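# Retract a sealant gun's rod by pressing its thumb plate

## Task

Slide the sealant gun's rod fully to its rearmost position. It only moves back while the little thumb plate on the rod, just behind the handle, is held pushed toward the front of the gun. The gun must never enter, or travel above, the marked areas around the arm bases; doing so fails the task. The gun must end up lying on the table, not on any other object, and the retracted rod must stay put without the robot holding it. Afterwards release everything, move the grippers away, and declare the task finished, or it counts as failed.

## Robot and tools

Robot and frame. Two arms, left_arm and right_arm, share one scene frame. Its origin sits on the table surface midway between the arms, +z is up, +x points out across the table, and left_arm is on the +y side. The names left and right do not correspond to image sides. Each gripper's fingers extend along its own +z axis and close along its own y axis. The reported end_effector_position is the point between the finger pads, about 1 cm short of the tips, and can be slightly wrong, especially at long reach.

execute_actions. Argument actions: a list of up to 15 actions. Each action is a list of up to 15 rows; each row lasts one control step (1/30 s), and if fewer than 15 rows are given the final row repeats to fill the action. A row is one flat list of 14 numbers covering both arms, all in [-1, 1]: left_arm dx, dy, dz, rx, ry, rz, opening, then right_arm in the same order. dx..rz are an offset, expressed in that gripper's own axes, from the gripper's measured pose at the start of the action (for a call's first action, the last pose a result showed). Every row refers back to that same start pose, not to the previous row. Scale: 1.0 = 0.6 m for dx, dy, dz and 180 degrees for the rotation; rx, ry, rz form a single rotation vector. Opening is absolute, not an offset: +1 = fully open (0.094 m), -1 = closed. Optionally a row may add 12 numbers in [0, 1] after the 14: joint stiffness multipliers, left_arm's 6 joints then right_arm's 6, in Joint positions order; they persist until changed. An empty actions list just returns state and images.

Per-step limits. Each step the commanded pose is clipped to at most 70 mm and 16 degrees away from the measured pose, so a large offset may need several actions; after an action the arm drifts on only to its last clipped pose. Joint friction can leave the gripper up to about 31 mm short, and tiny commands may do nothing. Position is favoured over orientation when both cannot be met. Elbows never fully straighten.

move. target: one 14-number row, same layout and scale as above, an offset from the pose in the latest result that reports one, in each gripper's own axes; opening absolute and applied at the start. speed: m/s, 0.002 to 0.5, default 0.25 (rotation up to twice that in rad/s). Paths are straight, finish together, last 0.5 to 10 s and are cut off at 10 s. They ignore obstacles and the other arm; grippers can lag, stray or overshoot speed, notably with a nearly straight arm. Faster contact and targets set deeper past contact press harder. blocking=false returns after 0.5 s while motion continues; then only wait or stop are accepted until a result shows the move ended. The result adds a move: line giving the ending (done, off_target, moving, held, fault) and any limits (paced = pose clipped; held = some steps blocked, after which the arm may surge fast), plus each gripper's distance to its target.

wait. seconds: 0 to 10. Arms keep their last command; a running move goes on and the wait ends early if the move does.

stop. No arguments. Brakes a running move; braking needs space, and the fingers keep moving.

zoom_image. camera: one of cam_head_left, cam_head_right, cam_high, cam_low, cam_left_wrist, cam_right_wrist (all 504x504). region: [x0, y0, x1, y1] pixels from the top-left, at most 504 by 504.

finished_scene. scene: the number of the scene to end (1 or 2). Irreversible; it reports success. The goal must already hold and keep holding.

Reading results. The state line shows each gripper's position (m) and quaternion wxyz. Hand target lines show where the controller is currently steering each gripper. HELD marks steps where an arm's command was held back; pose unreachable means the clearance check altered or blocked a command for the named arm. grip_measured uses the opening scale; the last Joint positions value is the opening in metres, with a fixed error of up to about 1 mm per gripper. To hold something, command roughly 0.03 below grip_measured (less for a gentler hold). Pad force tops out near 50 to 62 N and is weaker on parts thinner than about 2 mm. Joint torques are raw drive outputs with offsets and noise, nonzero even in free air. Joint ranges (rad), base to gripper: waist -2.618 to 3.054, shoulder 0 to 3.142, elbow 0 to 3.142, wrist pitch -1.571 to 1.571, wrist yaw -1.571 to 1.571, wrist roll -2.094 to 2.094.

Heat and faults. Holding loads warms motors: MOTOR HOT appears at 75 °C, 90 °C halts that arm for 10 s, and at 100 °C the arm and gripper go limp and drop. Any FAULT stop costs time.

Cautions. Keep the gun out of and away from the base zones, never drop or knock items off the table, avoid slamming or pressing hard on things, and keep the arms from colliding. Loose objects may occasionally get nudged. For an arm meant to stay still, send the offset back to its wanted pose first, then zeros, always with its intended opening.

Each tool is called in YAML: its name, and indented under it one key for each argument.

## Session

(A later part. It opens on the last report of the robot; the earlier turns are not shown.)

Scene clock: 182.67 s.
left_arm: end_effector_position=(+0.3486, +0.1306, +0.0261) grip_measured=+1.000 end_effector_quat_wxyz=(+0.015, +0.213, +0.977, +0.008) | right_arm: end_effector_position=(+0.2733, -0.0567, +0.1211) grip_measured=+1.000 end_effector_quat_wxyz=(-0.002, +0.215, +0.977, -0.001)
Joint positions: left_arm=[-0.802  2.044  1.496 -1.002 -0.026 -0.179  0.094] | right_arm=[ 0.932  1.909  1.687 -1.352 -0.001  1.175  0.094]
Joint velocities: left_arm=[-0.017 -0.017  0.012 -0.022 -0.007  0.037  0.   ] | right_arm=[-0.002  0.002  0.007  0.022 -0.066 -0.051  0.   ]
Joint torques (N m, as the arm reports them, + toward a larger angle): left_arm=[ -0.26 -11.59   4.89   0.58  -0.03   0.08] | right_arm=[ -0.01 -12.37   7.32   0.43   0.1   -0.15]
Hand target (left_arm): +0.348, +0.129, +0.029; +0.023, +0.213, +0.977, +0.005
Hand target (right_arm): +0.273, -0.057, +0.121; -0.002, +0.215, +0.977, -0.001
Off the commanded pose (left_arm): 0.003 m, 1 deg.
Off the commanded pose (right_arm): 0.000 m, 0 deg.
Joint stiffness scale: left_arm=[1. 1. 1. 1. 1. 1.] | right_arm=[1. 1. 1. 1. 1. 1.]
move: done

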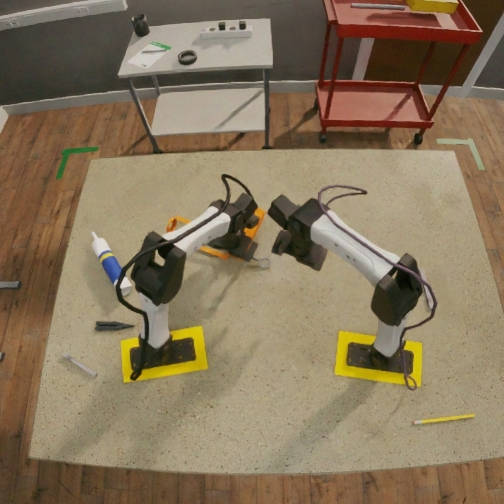

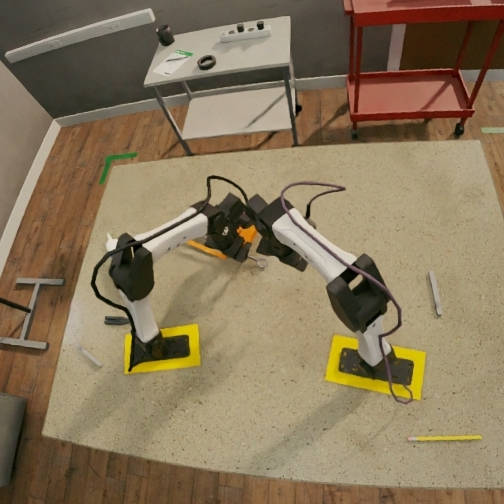

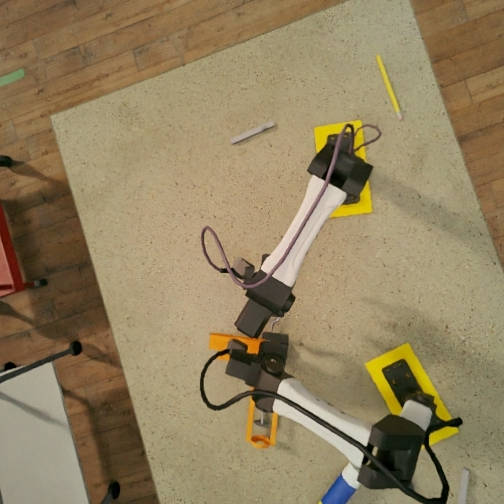

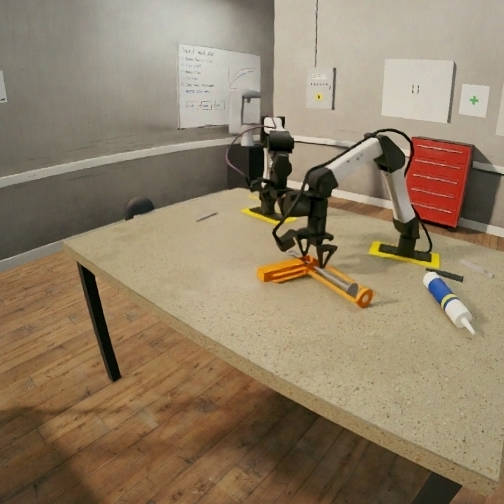

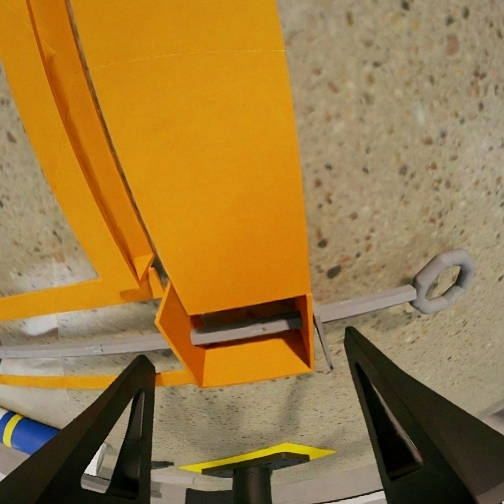

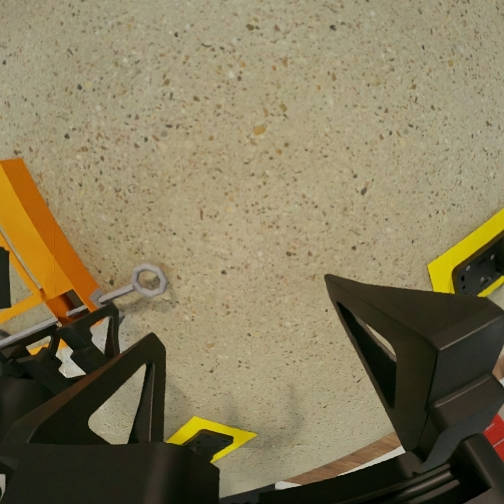

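move:
  target: [0.003, 0, 0.02, 0, 0, 0, 1, 0, 0, 0, 0, 0, 0, 1]
  speed: 0.04

zoom_image:
  camera: "cam_low"
  region: [260, 220, 350, 290]

Scene clock: 188.97 s.
left_arm: end_effector_position=(+0.3471, +0.1318, +0.0213) grip_measured=+1.000 end_effector_quat_wxyz=(+0.014, +0.213, +0.977, +0.009) | right_arm: end_effector_position=(+0.2733, -0.0567, +0.1211) grip_measured=+1.000 end_effector_quat_wxyz=(-0.002, +0.215, +0.977, -0.001)
Joint positions: left_arm=[-0.802  2.044  1.476 -0.983 -0.027 -0.179  0.094] | right_arm=[ 0.932  1.909  1.687 -1.352 -0.001  1.175  0.094]
Joint velocities: left_arm=[ 0.007  0.012  0.007  0.051 -0.037 -0.022  0.   ] | right_arm=[ 0.007  0.007  0.002 -0.037 -0.066  0.081  0.   ]
Joint torques (N m, as the arm reports them, + toward a larger angle): left_arm=[-0.02 -9.29  4.83  0.67 -0.06  0.11] | right_arm=[ -0.01 -12.37   7.33   0.43   0.09  -0.15]
Hand target (left_arm): +0.347, +0.132, +0.014; +0.014, +0.213, +0.977, +0.008
Hand target (right_arm): +0.273, -0.057, +0.121; -0.002, +0.215, +0.977, -0.001
Off the commanded pose (left_arm): 0.007 m, 0 deg.
Off the commanded pose (right_arm): 0.000 m, 0 deg.
Joint stiffness scale: left_arm=[1. 1. 1. 1. 1. 1.] | right_arm=[1. 1. 1. 1. 1. 1.]
move: done

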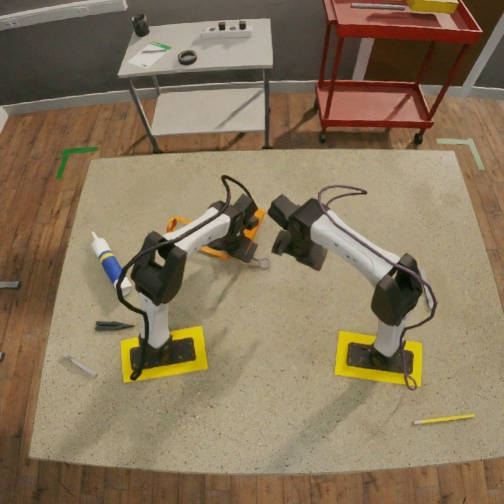

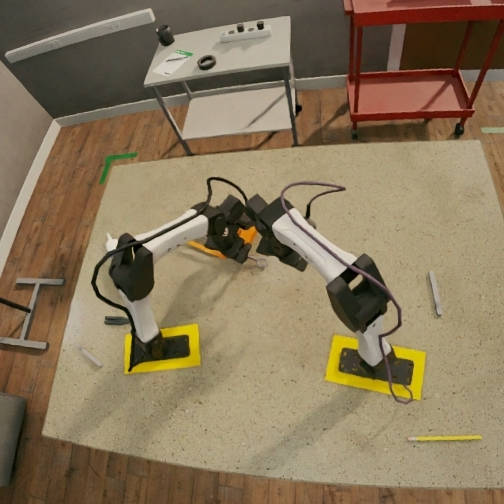

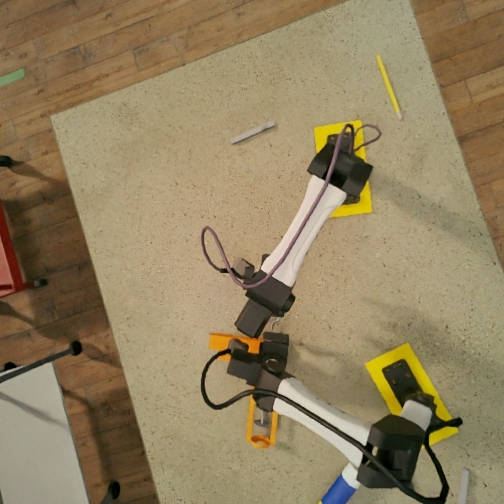

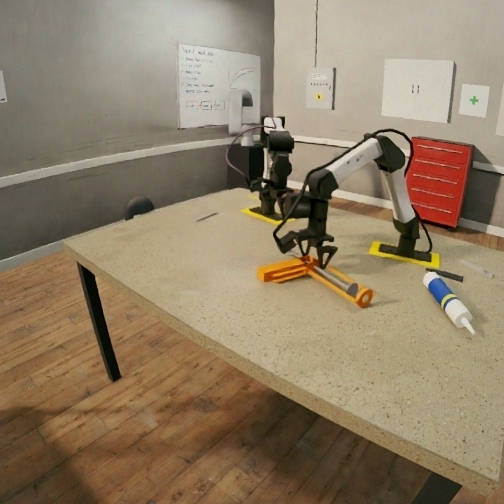

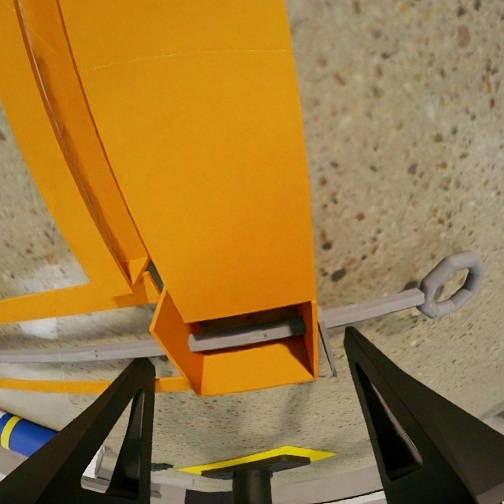

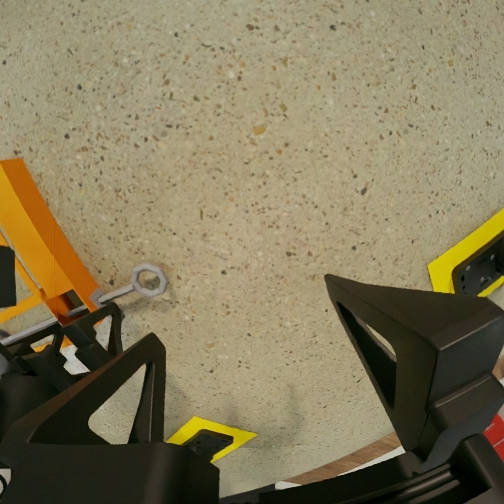

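Region (260, 220, 350, 290) of cam_low's 504x504 image, scaled by 5.600, with more detail than that image has.

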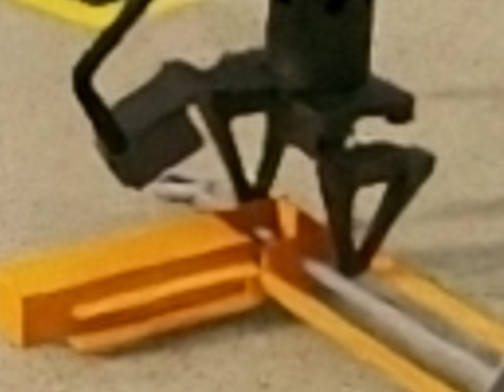

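move:
  target: [0.0, 0, 0.025, 0, 0, 0, 1, 0.001, 0.049, 0.052, -0.218, -0.216, -0.467, 1]
  speed: 0.35

zoom_image:
  camera: "cam_low"
  region: [260, 220, 350, 290]

Scene clock: 221.33 s.
left_arm: end_effector_position=(+0.3449, +0.1333, +0.0144) grip_measured=+1.000 end_effector_quat_wxyz=(+0.009, +0.213, +0.977, +0.011) | right_arm: end_effector_position=(+0.2902, -0.0228, +0.1032) grip_measured=+1.000 end_effector_quat_wxyz=(+0.367, -0.491, +0.755, +0.234)
Joint positions: left_arm=[-0.802  2.053  1.46  -0.97  -0.027 -0.179  0.094] | right_arm=[ 0.789  1.476  0.758 -0.029 -0.419 -0.369  0.094]
Joint velocities: left_arm=[ 0.012 -0.012  0.002 -0.051  0.007  0.022  0.   ] | right_arm=[ 0.022  0.007  0.017  0.022  0.037 -0.037  0.   ]
Joint torques (N m, as the arm reports them, + toward a larger angle): left_arm=[ 0.08 -9.1   4.78  0.75 -0.03  0.12] | right_arm=[-0.76 -6.51  5.66  2.17 -0.16 -0.26]
Hand target (left_arm): +0.347, +0.132, +0.007; +0.014, +0.213, +0.977, +0.009
Hand target (right_arm): +0.285, -0.029, +0.087; +0.351, -0.492, +0.761, +0.235
Off the commanded pose (left_arm): 0.009 m, 1 deg.
Off the commanded pose (right_arm): 0.016 m, 2 deg.
Joint stiffness scale: left_arm=[1. 1. 1. 1. 1. 1.] | right_arm=[1. 1. 1. 1. 1. 1.]
move: off_target (right_arm)

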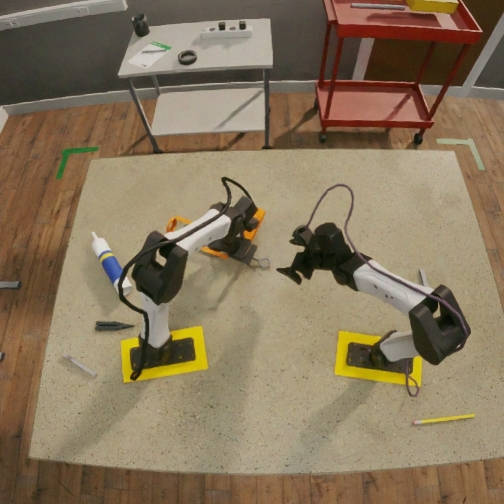

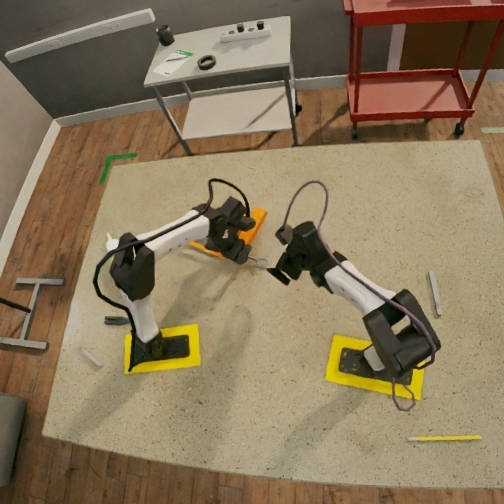

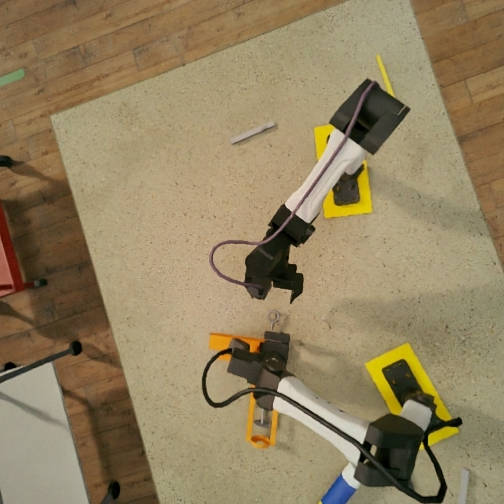

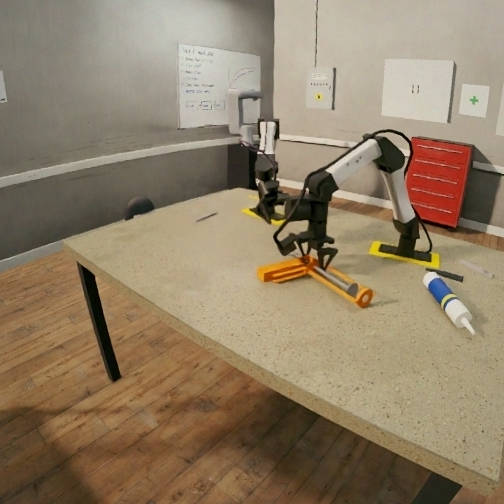

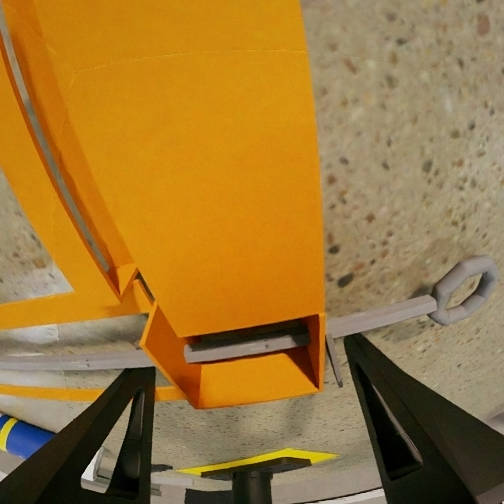

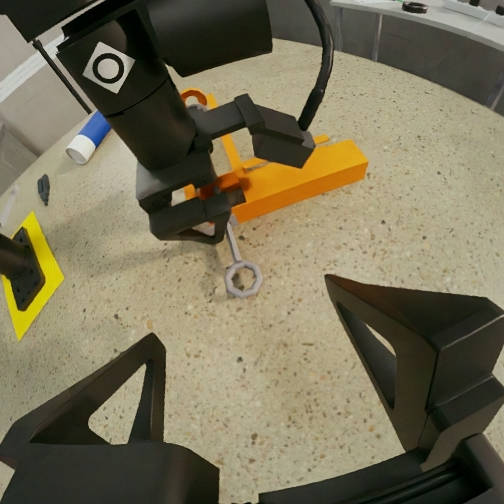

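Region (260, 220, 350, 290) of cam_low's 504x504 image, scaled by 5.600, with more detail than that image has.

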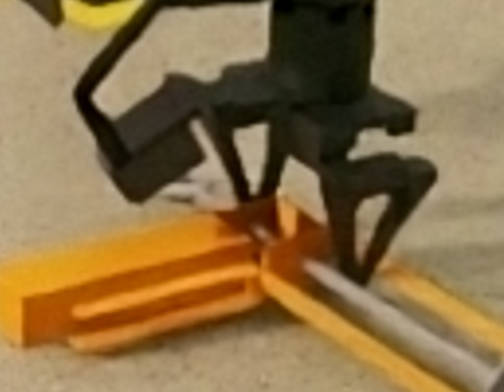

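move:
  target: [0, 0, 0, 0, 0, 0, 0.1, 0.01, 0, 0.1, 0, 0, 0, 0.3]
  speed: 0.12

Scene clock: 228.60 s.
left_arm: end_effector_position=(+0.3444, +0.1331, +0.0141) grip_measured=+0.157 end_effector_quat_wxyz=(+0.008, +0.214, +0.977, +0.011) | right_arm: end_effector_position=(+0.3047, +0.0108, +0.0641) grip_measured=+0.302 end_effector_quat_wxyz=(+0.366, -0.493, +0.754, +0.235)
Joint positions: left_arm=[-0.803  2.054  1.46  -0.97  -0.027 -0.179  0.054] | right_arm=[ 0.851  1.69   0.788  0.168 -0.377 -0.329  0.061]
Joint velocities: left_arm=[-0.012  0.017 -0.007 -0.037 -0.007 -0.022  0.   ] | right_arm=[ 0.007 -0.002  0.002  0.051 -0.022  0.022 -0.001]
Joint torques (N m, as the arm reports them, + toward a larger angle): left_arm=[  0.09 -10.06   6.07   0.41  -0.03   0.11] | right_arm=[ 0.68 -7.41  9.23  2.19 -0.04 -0.05]
Hand target (left_arm): +0.345, +0.133, +0.014; +0.009, +0.213, +0.977, +0.011
Hand target (right_arm): +0.309, +0.016, +0.063; +0.367, -0.491, +0.755, +0.233
Off the commanded pose (left_arm): 0.001 m, 0 deg.
Off the commanded pose (right_arm): 0.007 m, 0 deg.
Joint stiffness scale: left_arm=[1. 1. 1. 1. 1. 1.] | right_arm=[1. 1. 1. 1. 1. 1.]
move: done

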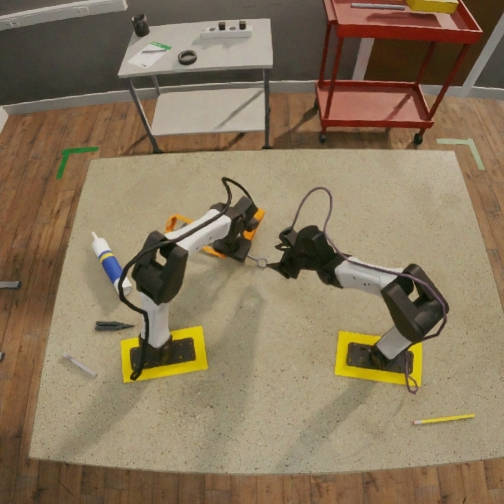

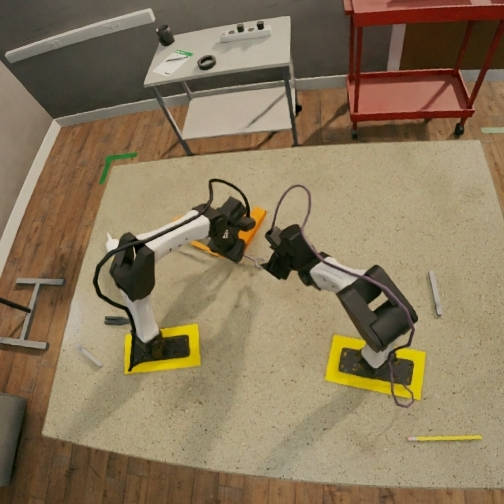

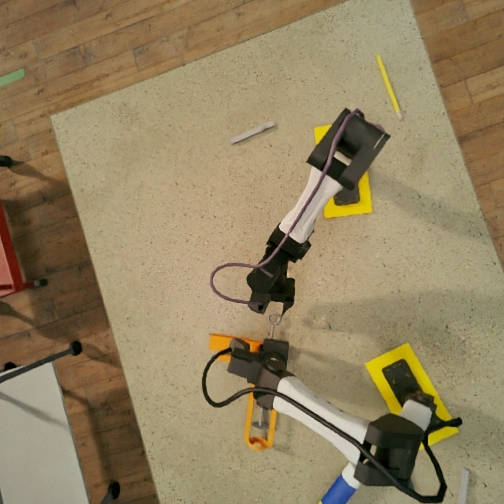

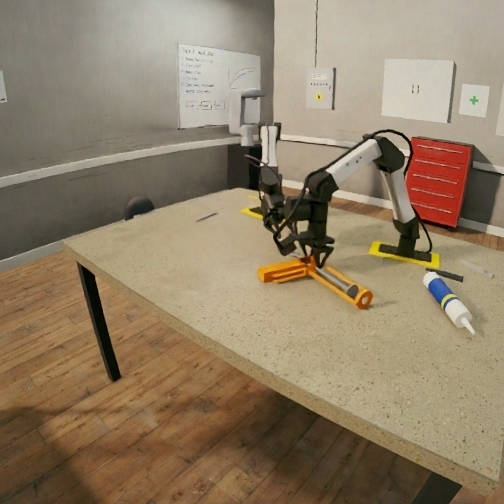

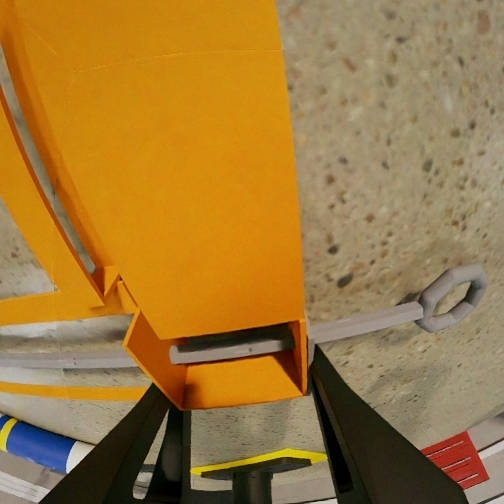

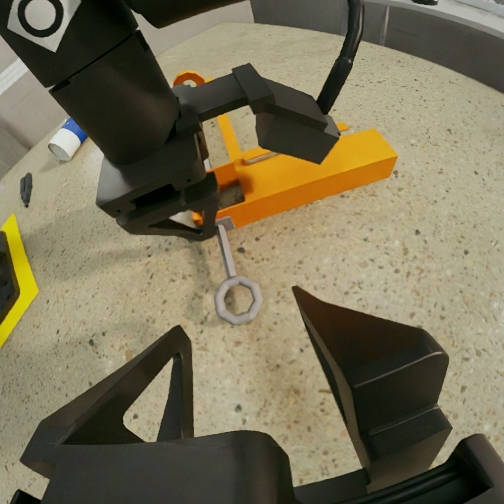

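move:
  target: [0, 0, 0, 0, 0, 0, 0.11, 0.04, 0, 0.05, 0, 0, 0, 0.3]
  speed: 0.08

zoom_image:
  camera: "cam_head_left"
  region: [210, 220, 310, 295]

Scene clock: 237.17 s.
left_arm: end_effector_position=(+0.3444, +0.1331, +0.0141) grip_measured=+0.157 end_effector_quat_wxyz=(+0.008, +0.214, +0.977, +0.011) | right_arm: end_effector_position=(+0.3180, +0.0209, +0.0447) grip_measured=+0.302 end_effector_quat_wxyz=(+0.384, -0.492, +0.745, +0.236)
Joint positions: left_arm=[-0.803  2.054  1.46  -0.97  -0.027 -0.179  0.054] | right_arm=[ 0.851  1.802  0.788  0.32  -0.376 -0.329  0.061]
Joint velocities: left_arm=[ 0.002  0.002  0.007 -0.066 -0.007 -0.022  0.001] | right_arm=[-0.002  0.007  0.002  0.037  0.051  0.007 -0.   ]
Joint torques (N m, as the arm reports them, + toward a larger angle): left_arm=[  0.02 -10.     6.05   0.41  -0.03   0.12] | right_arm=[ 0.98 -8.57  5.17  2.24 -0.03 -0.1 ]
Hand target (left_arm): +0.344, +0.133, +0.014; +0.008, +0.214, +0.977, +0.011
Hand target (right_arm): +0.309, +0.018, +0.028; +0.365, -0.494, +0.754, +0.234
Off the commanded pose (left_arm): 0.000 m, 0 deg.
Off the commanded pose (right_arm): 0.021 m, 2 deg.
Joint stiffness scale: left_arm=[1. 1. 1. 1. 1. 1.] | right_arm=[1. 1. 1. 1. 1. 1.]
move: off_target (right_arm)

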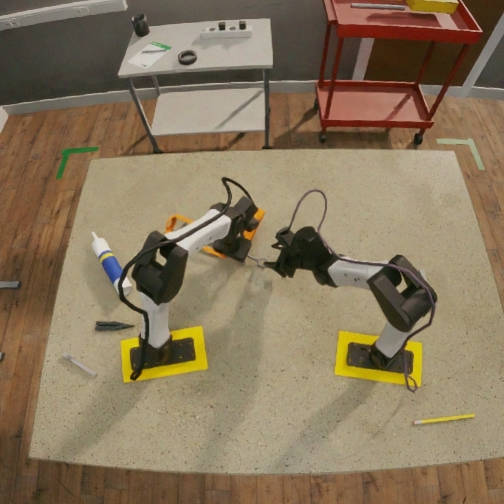

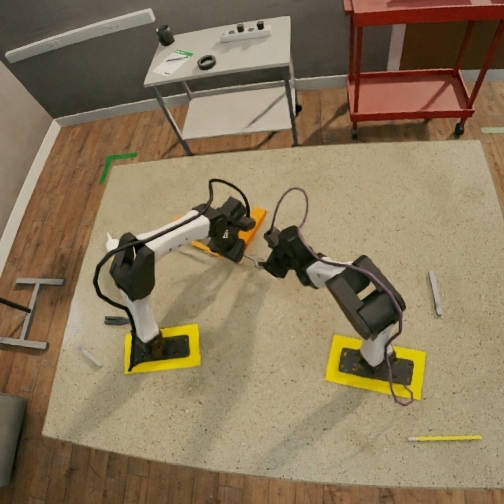

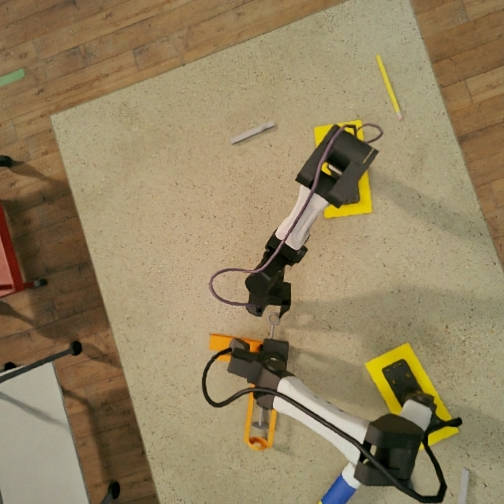

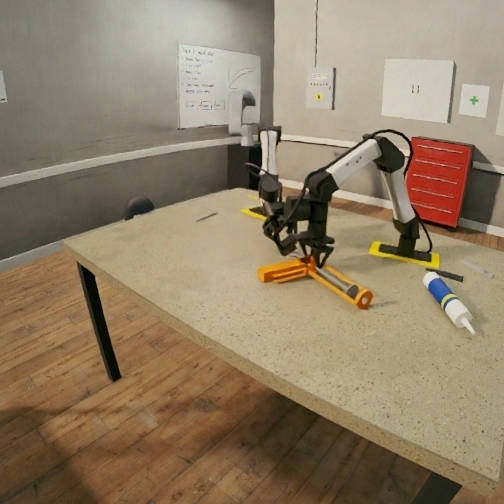

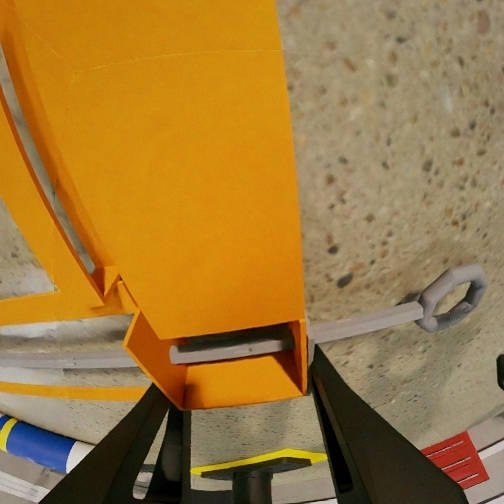

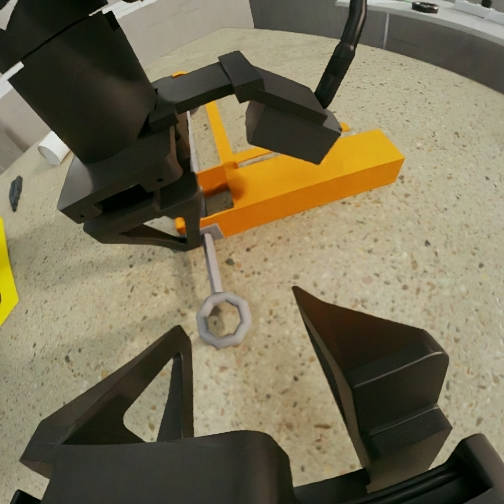

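Region (210, 220, 310, 295) of cam_head_left's 504x504 image, scaled by 5.040, with more detail than that image has; it fills the top 378 rows of this view, and the rest is white.

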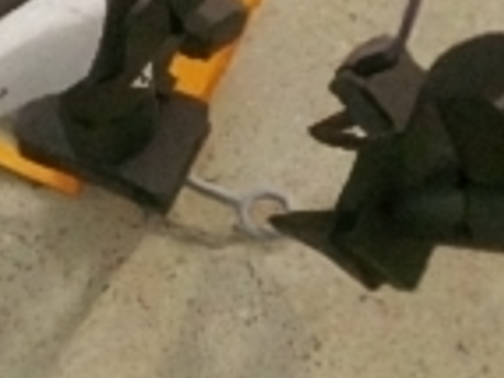

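move:
  target: [0, 0, 0, 0, 0, 0, 0.11, 0.04, 0.02, 0.03, 0, 0, 0, 0.3]
  speed: 0.06

zoom_image:
  camera: "cam_head_left"
  region: [210, 220, 310, 295]

Scene clock: 244.57 s.
left_arm: end_effector_position=(+0.3444, +0.1331, +0.0141) grip_measured=+0.157 end_effector_quat_wxyz=(+0.008, +0.214, +0.977, +0.011) | right_arm: end_effector_position=(+0.3172, +0.0303, +0.0329) grip_measured=+0.302 end_effector_quat_wxyz=(+0.402, -0.493, +0.734, +0.238)
Joint positions: left_arm=[-0.803  2.054  1.46  -0.97  -0.027 -0.179  0.054] | right_arm=[ 0.873  1.864  0.759  0.459 -0.362 -0.318  0.061]
Joint velocities: left_arm=[-0.007 -0.007 -0.002 -0.037 -0.007 -0.022 -0.   ] | right_arm=[-0.012 -0.002  0.012  0.051  0.051  0.007 -0.   ]
Joint torques (N m, as the arm reports them, + toward a larger angle): left_arm=[  0.03 -10.01   6.05   0.41  -0.03   0.12] | right_arm=[ 0.73 -8.87  4.52  2.29  0.   -0.07]
Hand target (left_arm): +0.344, +0.133, +0.014; +0.008, +0.214, +0.977, +0.011
Hand target (right_arm): +0.308, +0.025, +0.015; +0.383, -0.493, +0.745, +0.235
Off the commanded pose (left_arm): 0.000 m, 0 deg.
Off the commanded pose (right_arm): 0.021 m, 3 deg.
Joint stiffness scale: left_arm=[1. 1. 1. 1. 1. 1.] | right_arm=[1. 1. 1. 1. 1. 1.]
move: off_target (right_arm)

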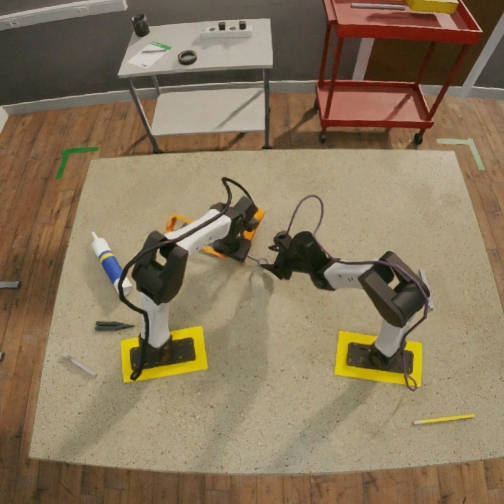

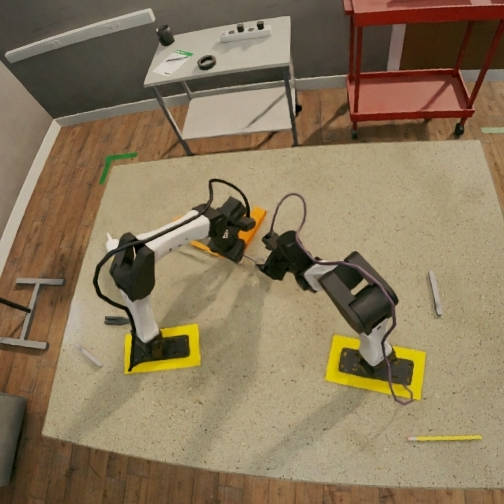

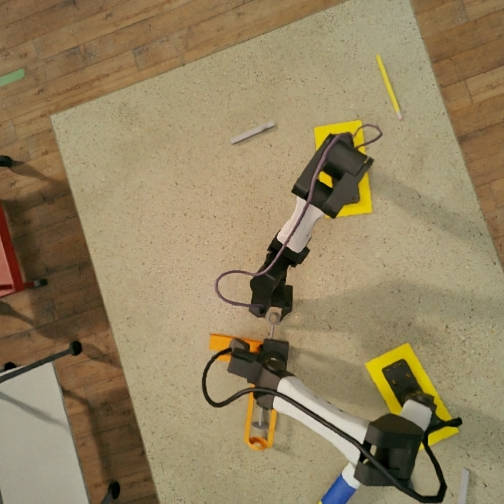

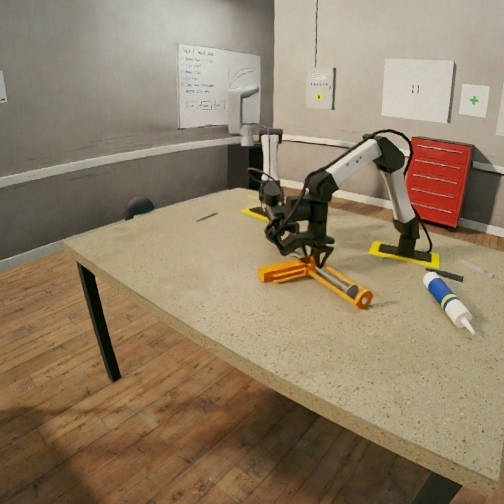

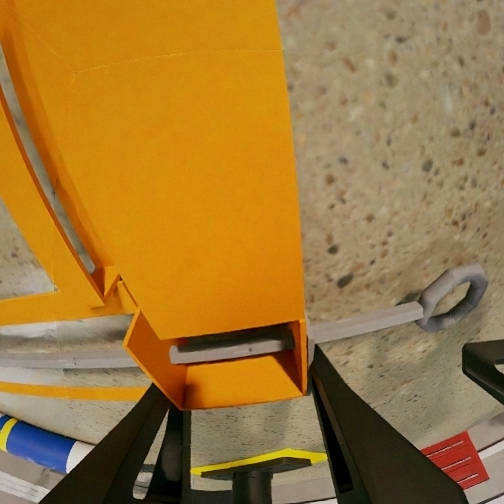

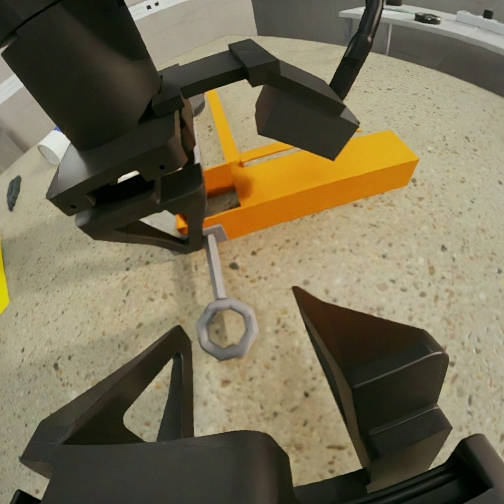

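Region (210, 220, 310, 295) of cam_head_left's 504x504 image, scaled by 5.040, with more detail than that image has; it fills the top 378 rows of this view, and the rest is white.

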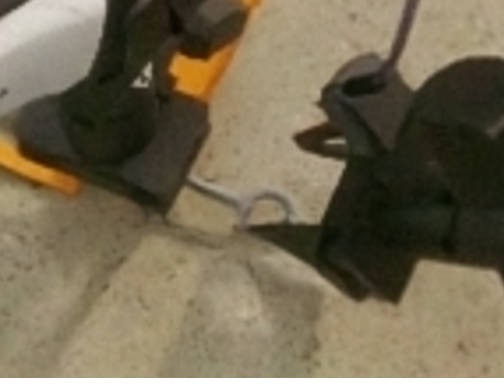

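move:
  target: [0, 0, 0, 0, 0, 0, 0.11, 0.032, 0.03, 0.024, 0, 0, 0, 0.3]
  speed: 0.06

zoom_image:
  camera: "cam_head_left"
  region: [210, 220, 310, 295]

Scene clock: 254.20 s.
left_arm: end_effector_position=(+0.3444, +0.1331, +0.0141) grip_measured=+0.157 end_effector_quat_wxyz=(+0.008, +0.214, +0.977, +0.011) | right_arm: end_effector_position=(+0.3116, +0.0433, +0.0266) grip_measured=+0.302 end_effector_quat_wxyz=(+0.421, -0.494, +0.722, +0.241)
Joint positions: left_arm=[-0.803  2.054  1.46  -0.97  -0.027 -0.179  0.054] | right_arm=[ 0.914  1.912  0.736  0.581 -0.333 -0.299  0.061]
Joint velocities: left_arm=[-0.002 -0.037  0.007 -0.007 -0.022 -0.022 -0.   ] | right_arm=[-0.007  0.002 -0.012 -0.037 -0.051 -0.051  0.001]
Joint torques (N m, as the arm reports them, + toward a larger angle): left_arm=[  0.03 -10.01   6.06   0.41  -0.03   0.12] | right_arm=[ 0.66 -8.99  4.18  2.34  0.03 -0.08]
Hand target (left_arm): +0.344, +0.133, +0.014; +0.008, +0.214, +0.977, +0.011
Hand target (right_arm): +0.303, +0.037, +0.008; +0.402, -0.494, +0.734, +0.237
Off the commanded pose (left_arm): 0.000 m, 0 deg.
Off the commanded pose (right_arm): 0.021 m, 3 deg.
Joint stiffness scale: left_arm=[1. 1. 1. 1. 1. 1.] | right_arm=[1. 1. 1. 1. 1. 1.]
move: off_target (right_arm)

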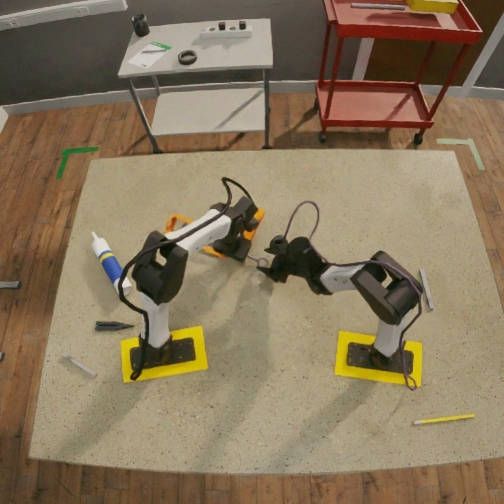

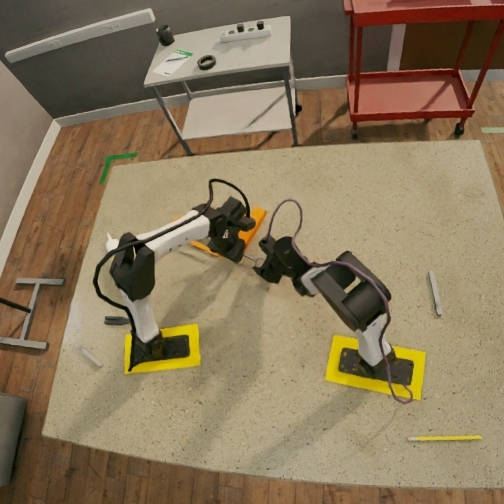

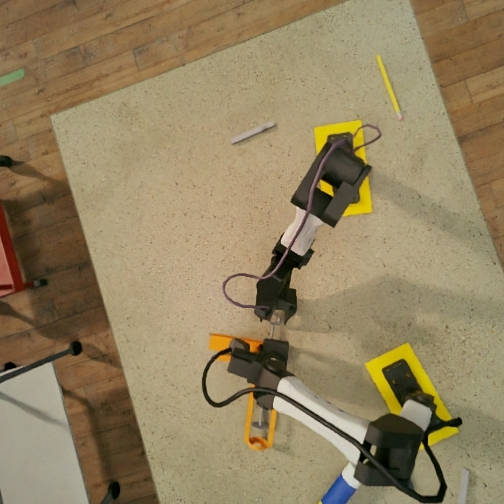

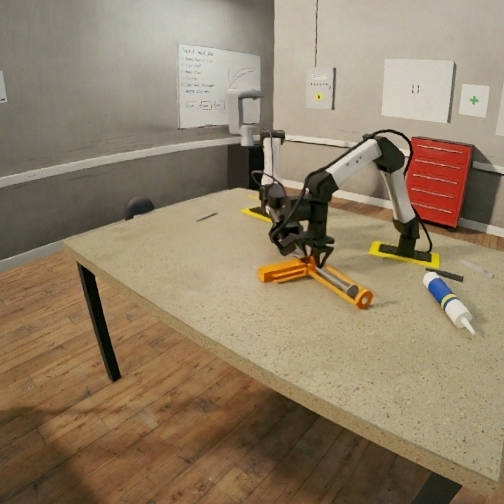

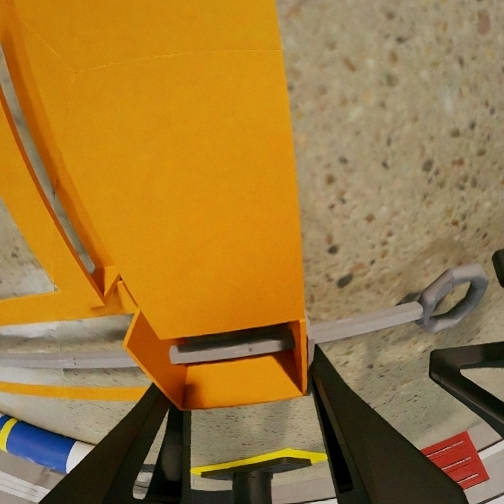

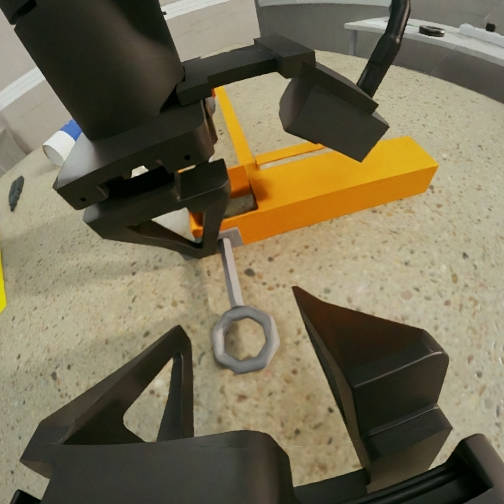

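Region (210, 220, 310, 295) of cam_head_left's 504x504 image, scaled by 5.040, with more detail than that image has; it fills the top 378 rows of this view, and the rest is white.

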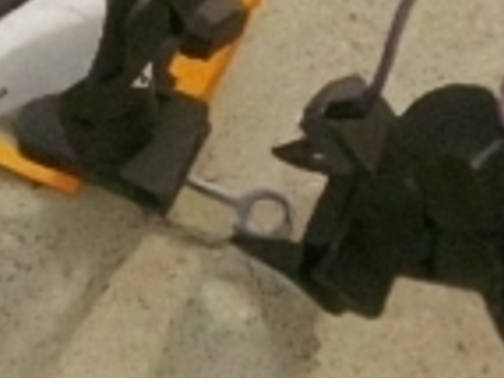

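Ring is centred. Closing the right gripper.

move:
  target: [0, 0, 0, 0, 0, 0, 0.11, 0, 0, 0, 0, 0, 0, -0.45]
  speed: 0.06

Scene clock: 258.03 s.
left_arm: end_effector_position=(+0.3444, +0.1331, +0.0141) grip_measured=+0.157 end_effector_quat_wxyz=(+0.008, +0.214, +0.977, +0.011) | right_arm: end_effector_position=(+0.3118, +0.0434, +0.0269) grip_measured=-0.448 end_effector_quat_wxyz=(+0.422, -0.494, +0.721, +0.241)
Joint positions: left_arm=[-0.803  2.054  1.46  -0.97  -0.027 -0.179  0.054] | right_arm=[ 0.914  1.912  0.736  0.583 -0.333 -0.298  0.026]
Joint velocities: left_arm=[-0.022 -0.007 -0.002 -0.081  0.007 -0.007 -0.001] | right_arm=[-0.002 -0.002  0.017 -0.007  0.051 -0.037  0.   ]
Joint torques (N m, as the arm reports them, + toward a larger angle): left_arm=[  0.01 -10.01   6.06   0.41  -0.02   0.12] | right_arm=[  0.   -11.39   6.38   2.24  -0.07  -0.17]
Hand target (left_arm): +0.344, +0.133, +0.014; +0.008, +0.214, +0.977, +0.011
Hand target (right_arm): +0.312, +0.043, +0.027; +0.421, -0.494, +0.722, +0.241
Off the commanded pose (left_arm): 0.000 m, 0 deg.
Off the commanded pose (right_arm): 0.000 m, 0 deg.
Joint stiffness scale: left_arm=[1. 1. 1. 1. 1. 1.] | right_arm=[1. 1. 1. 1. 1. 1.]
move: done

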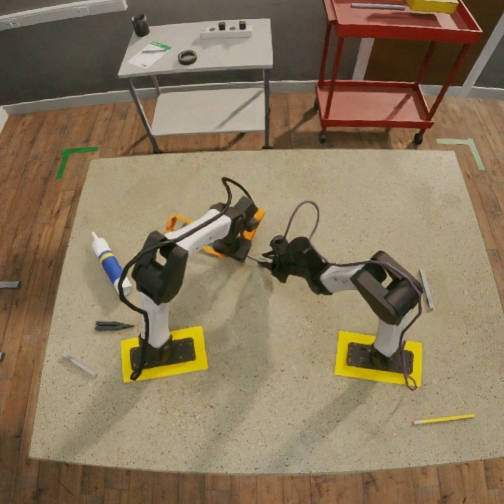

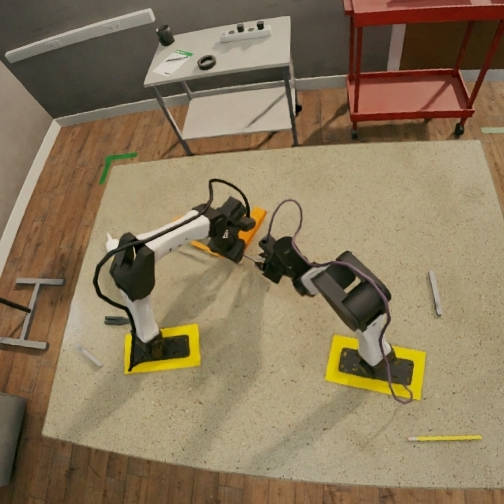

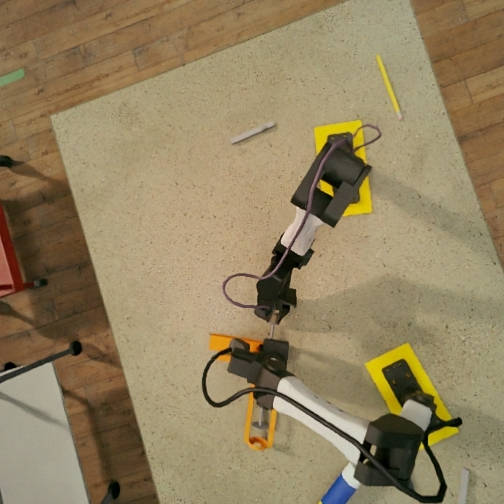

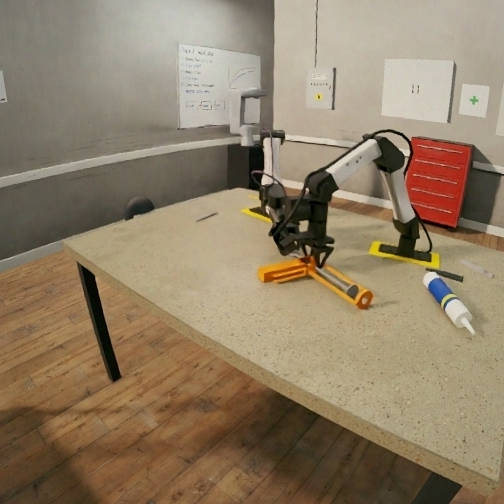

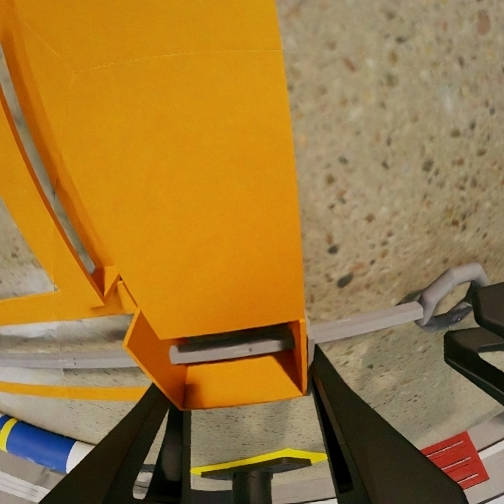

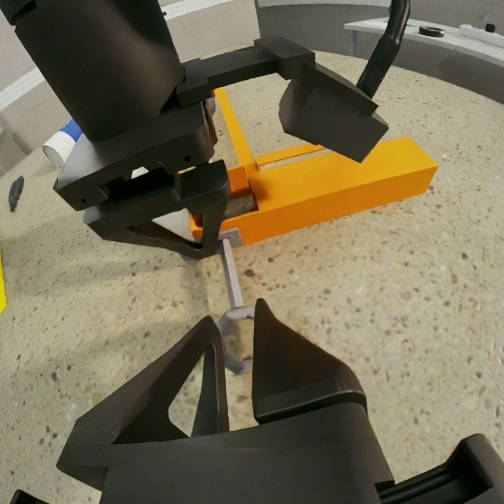

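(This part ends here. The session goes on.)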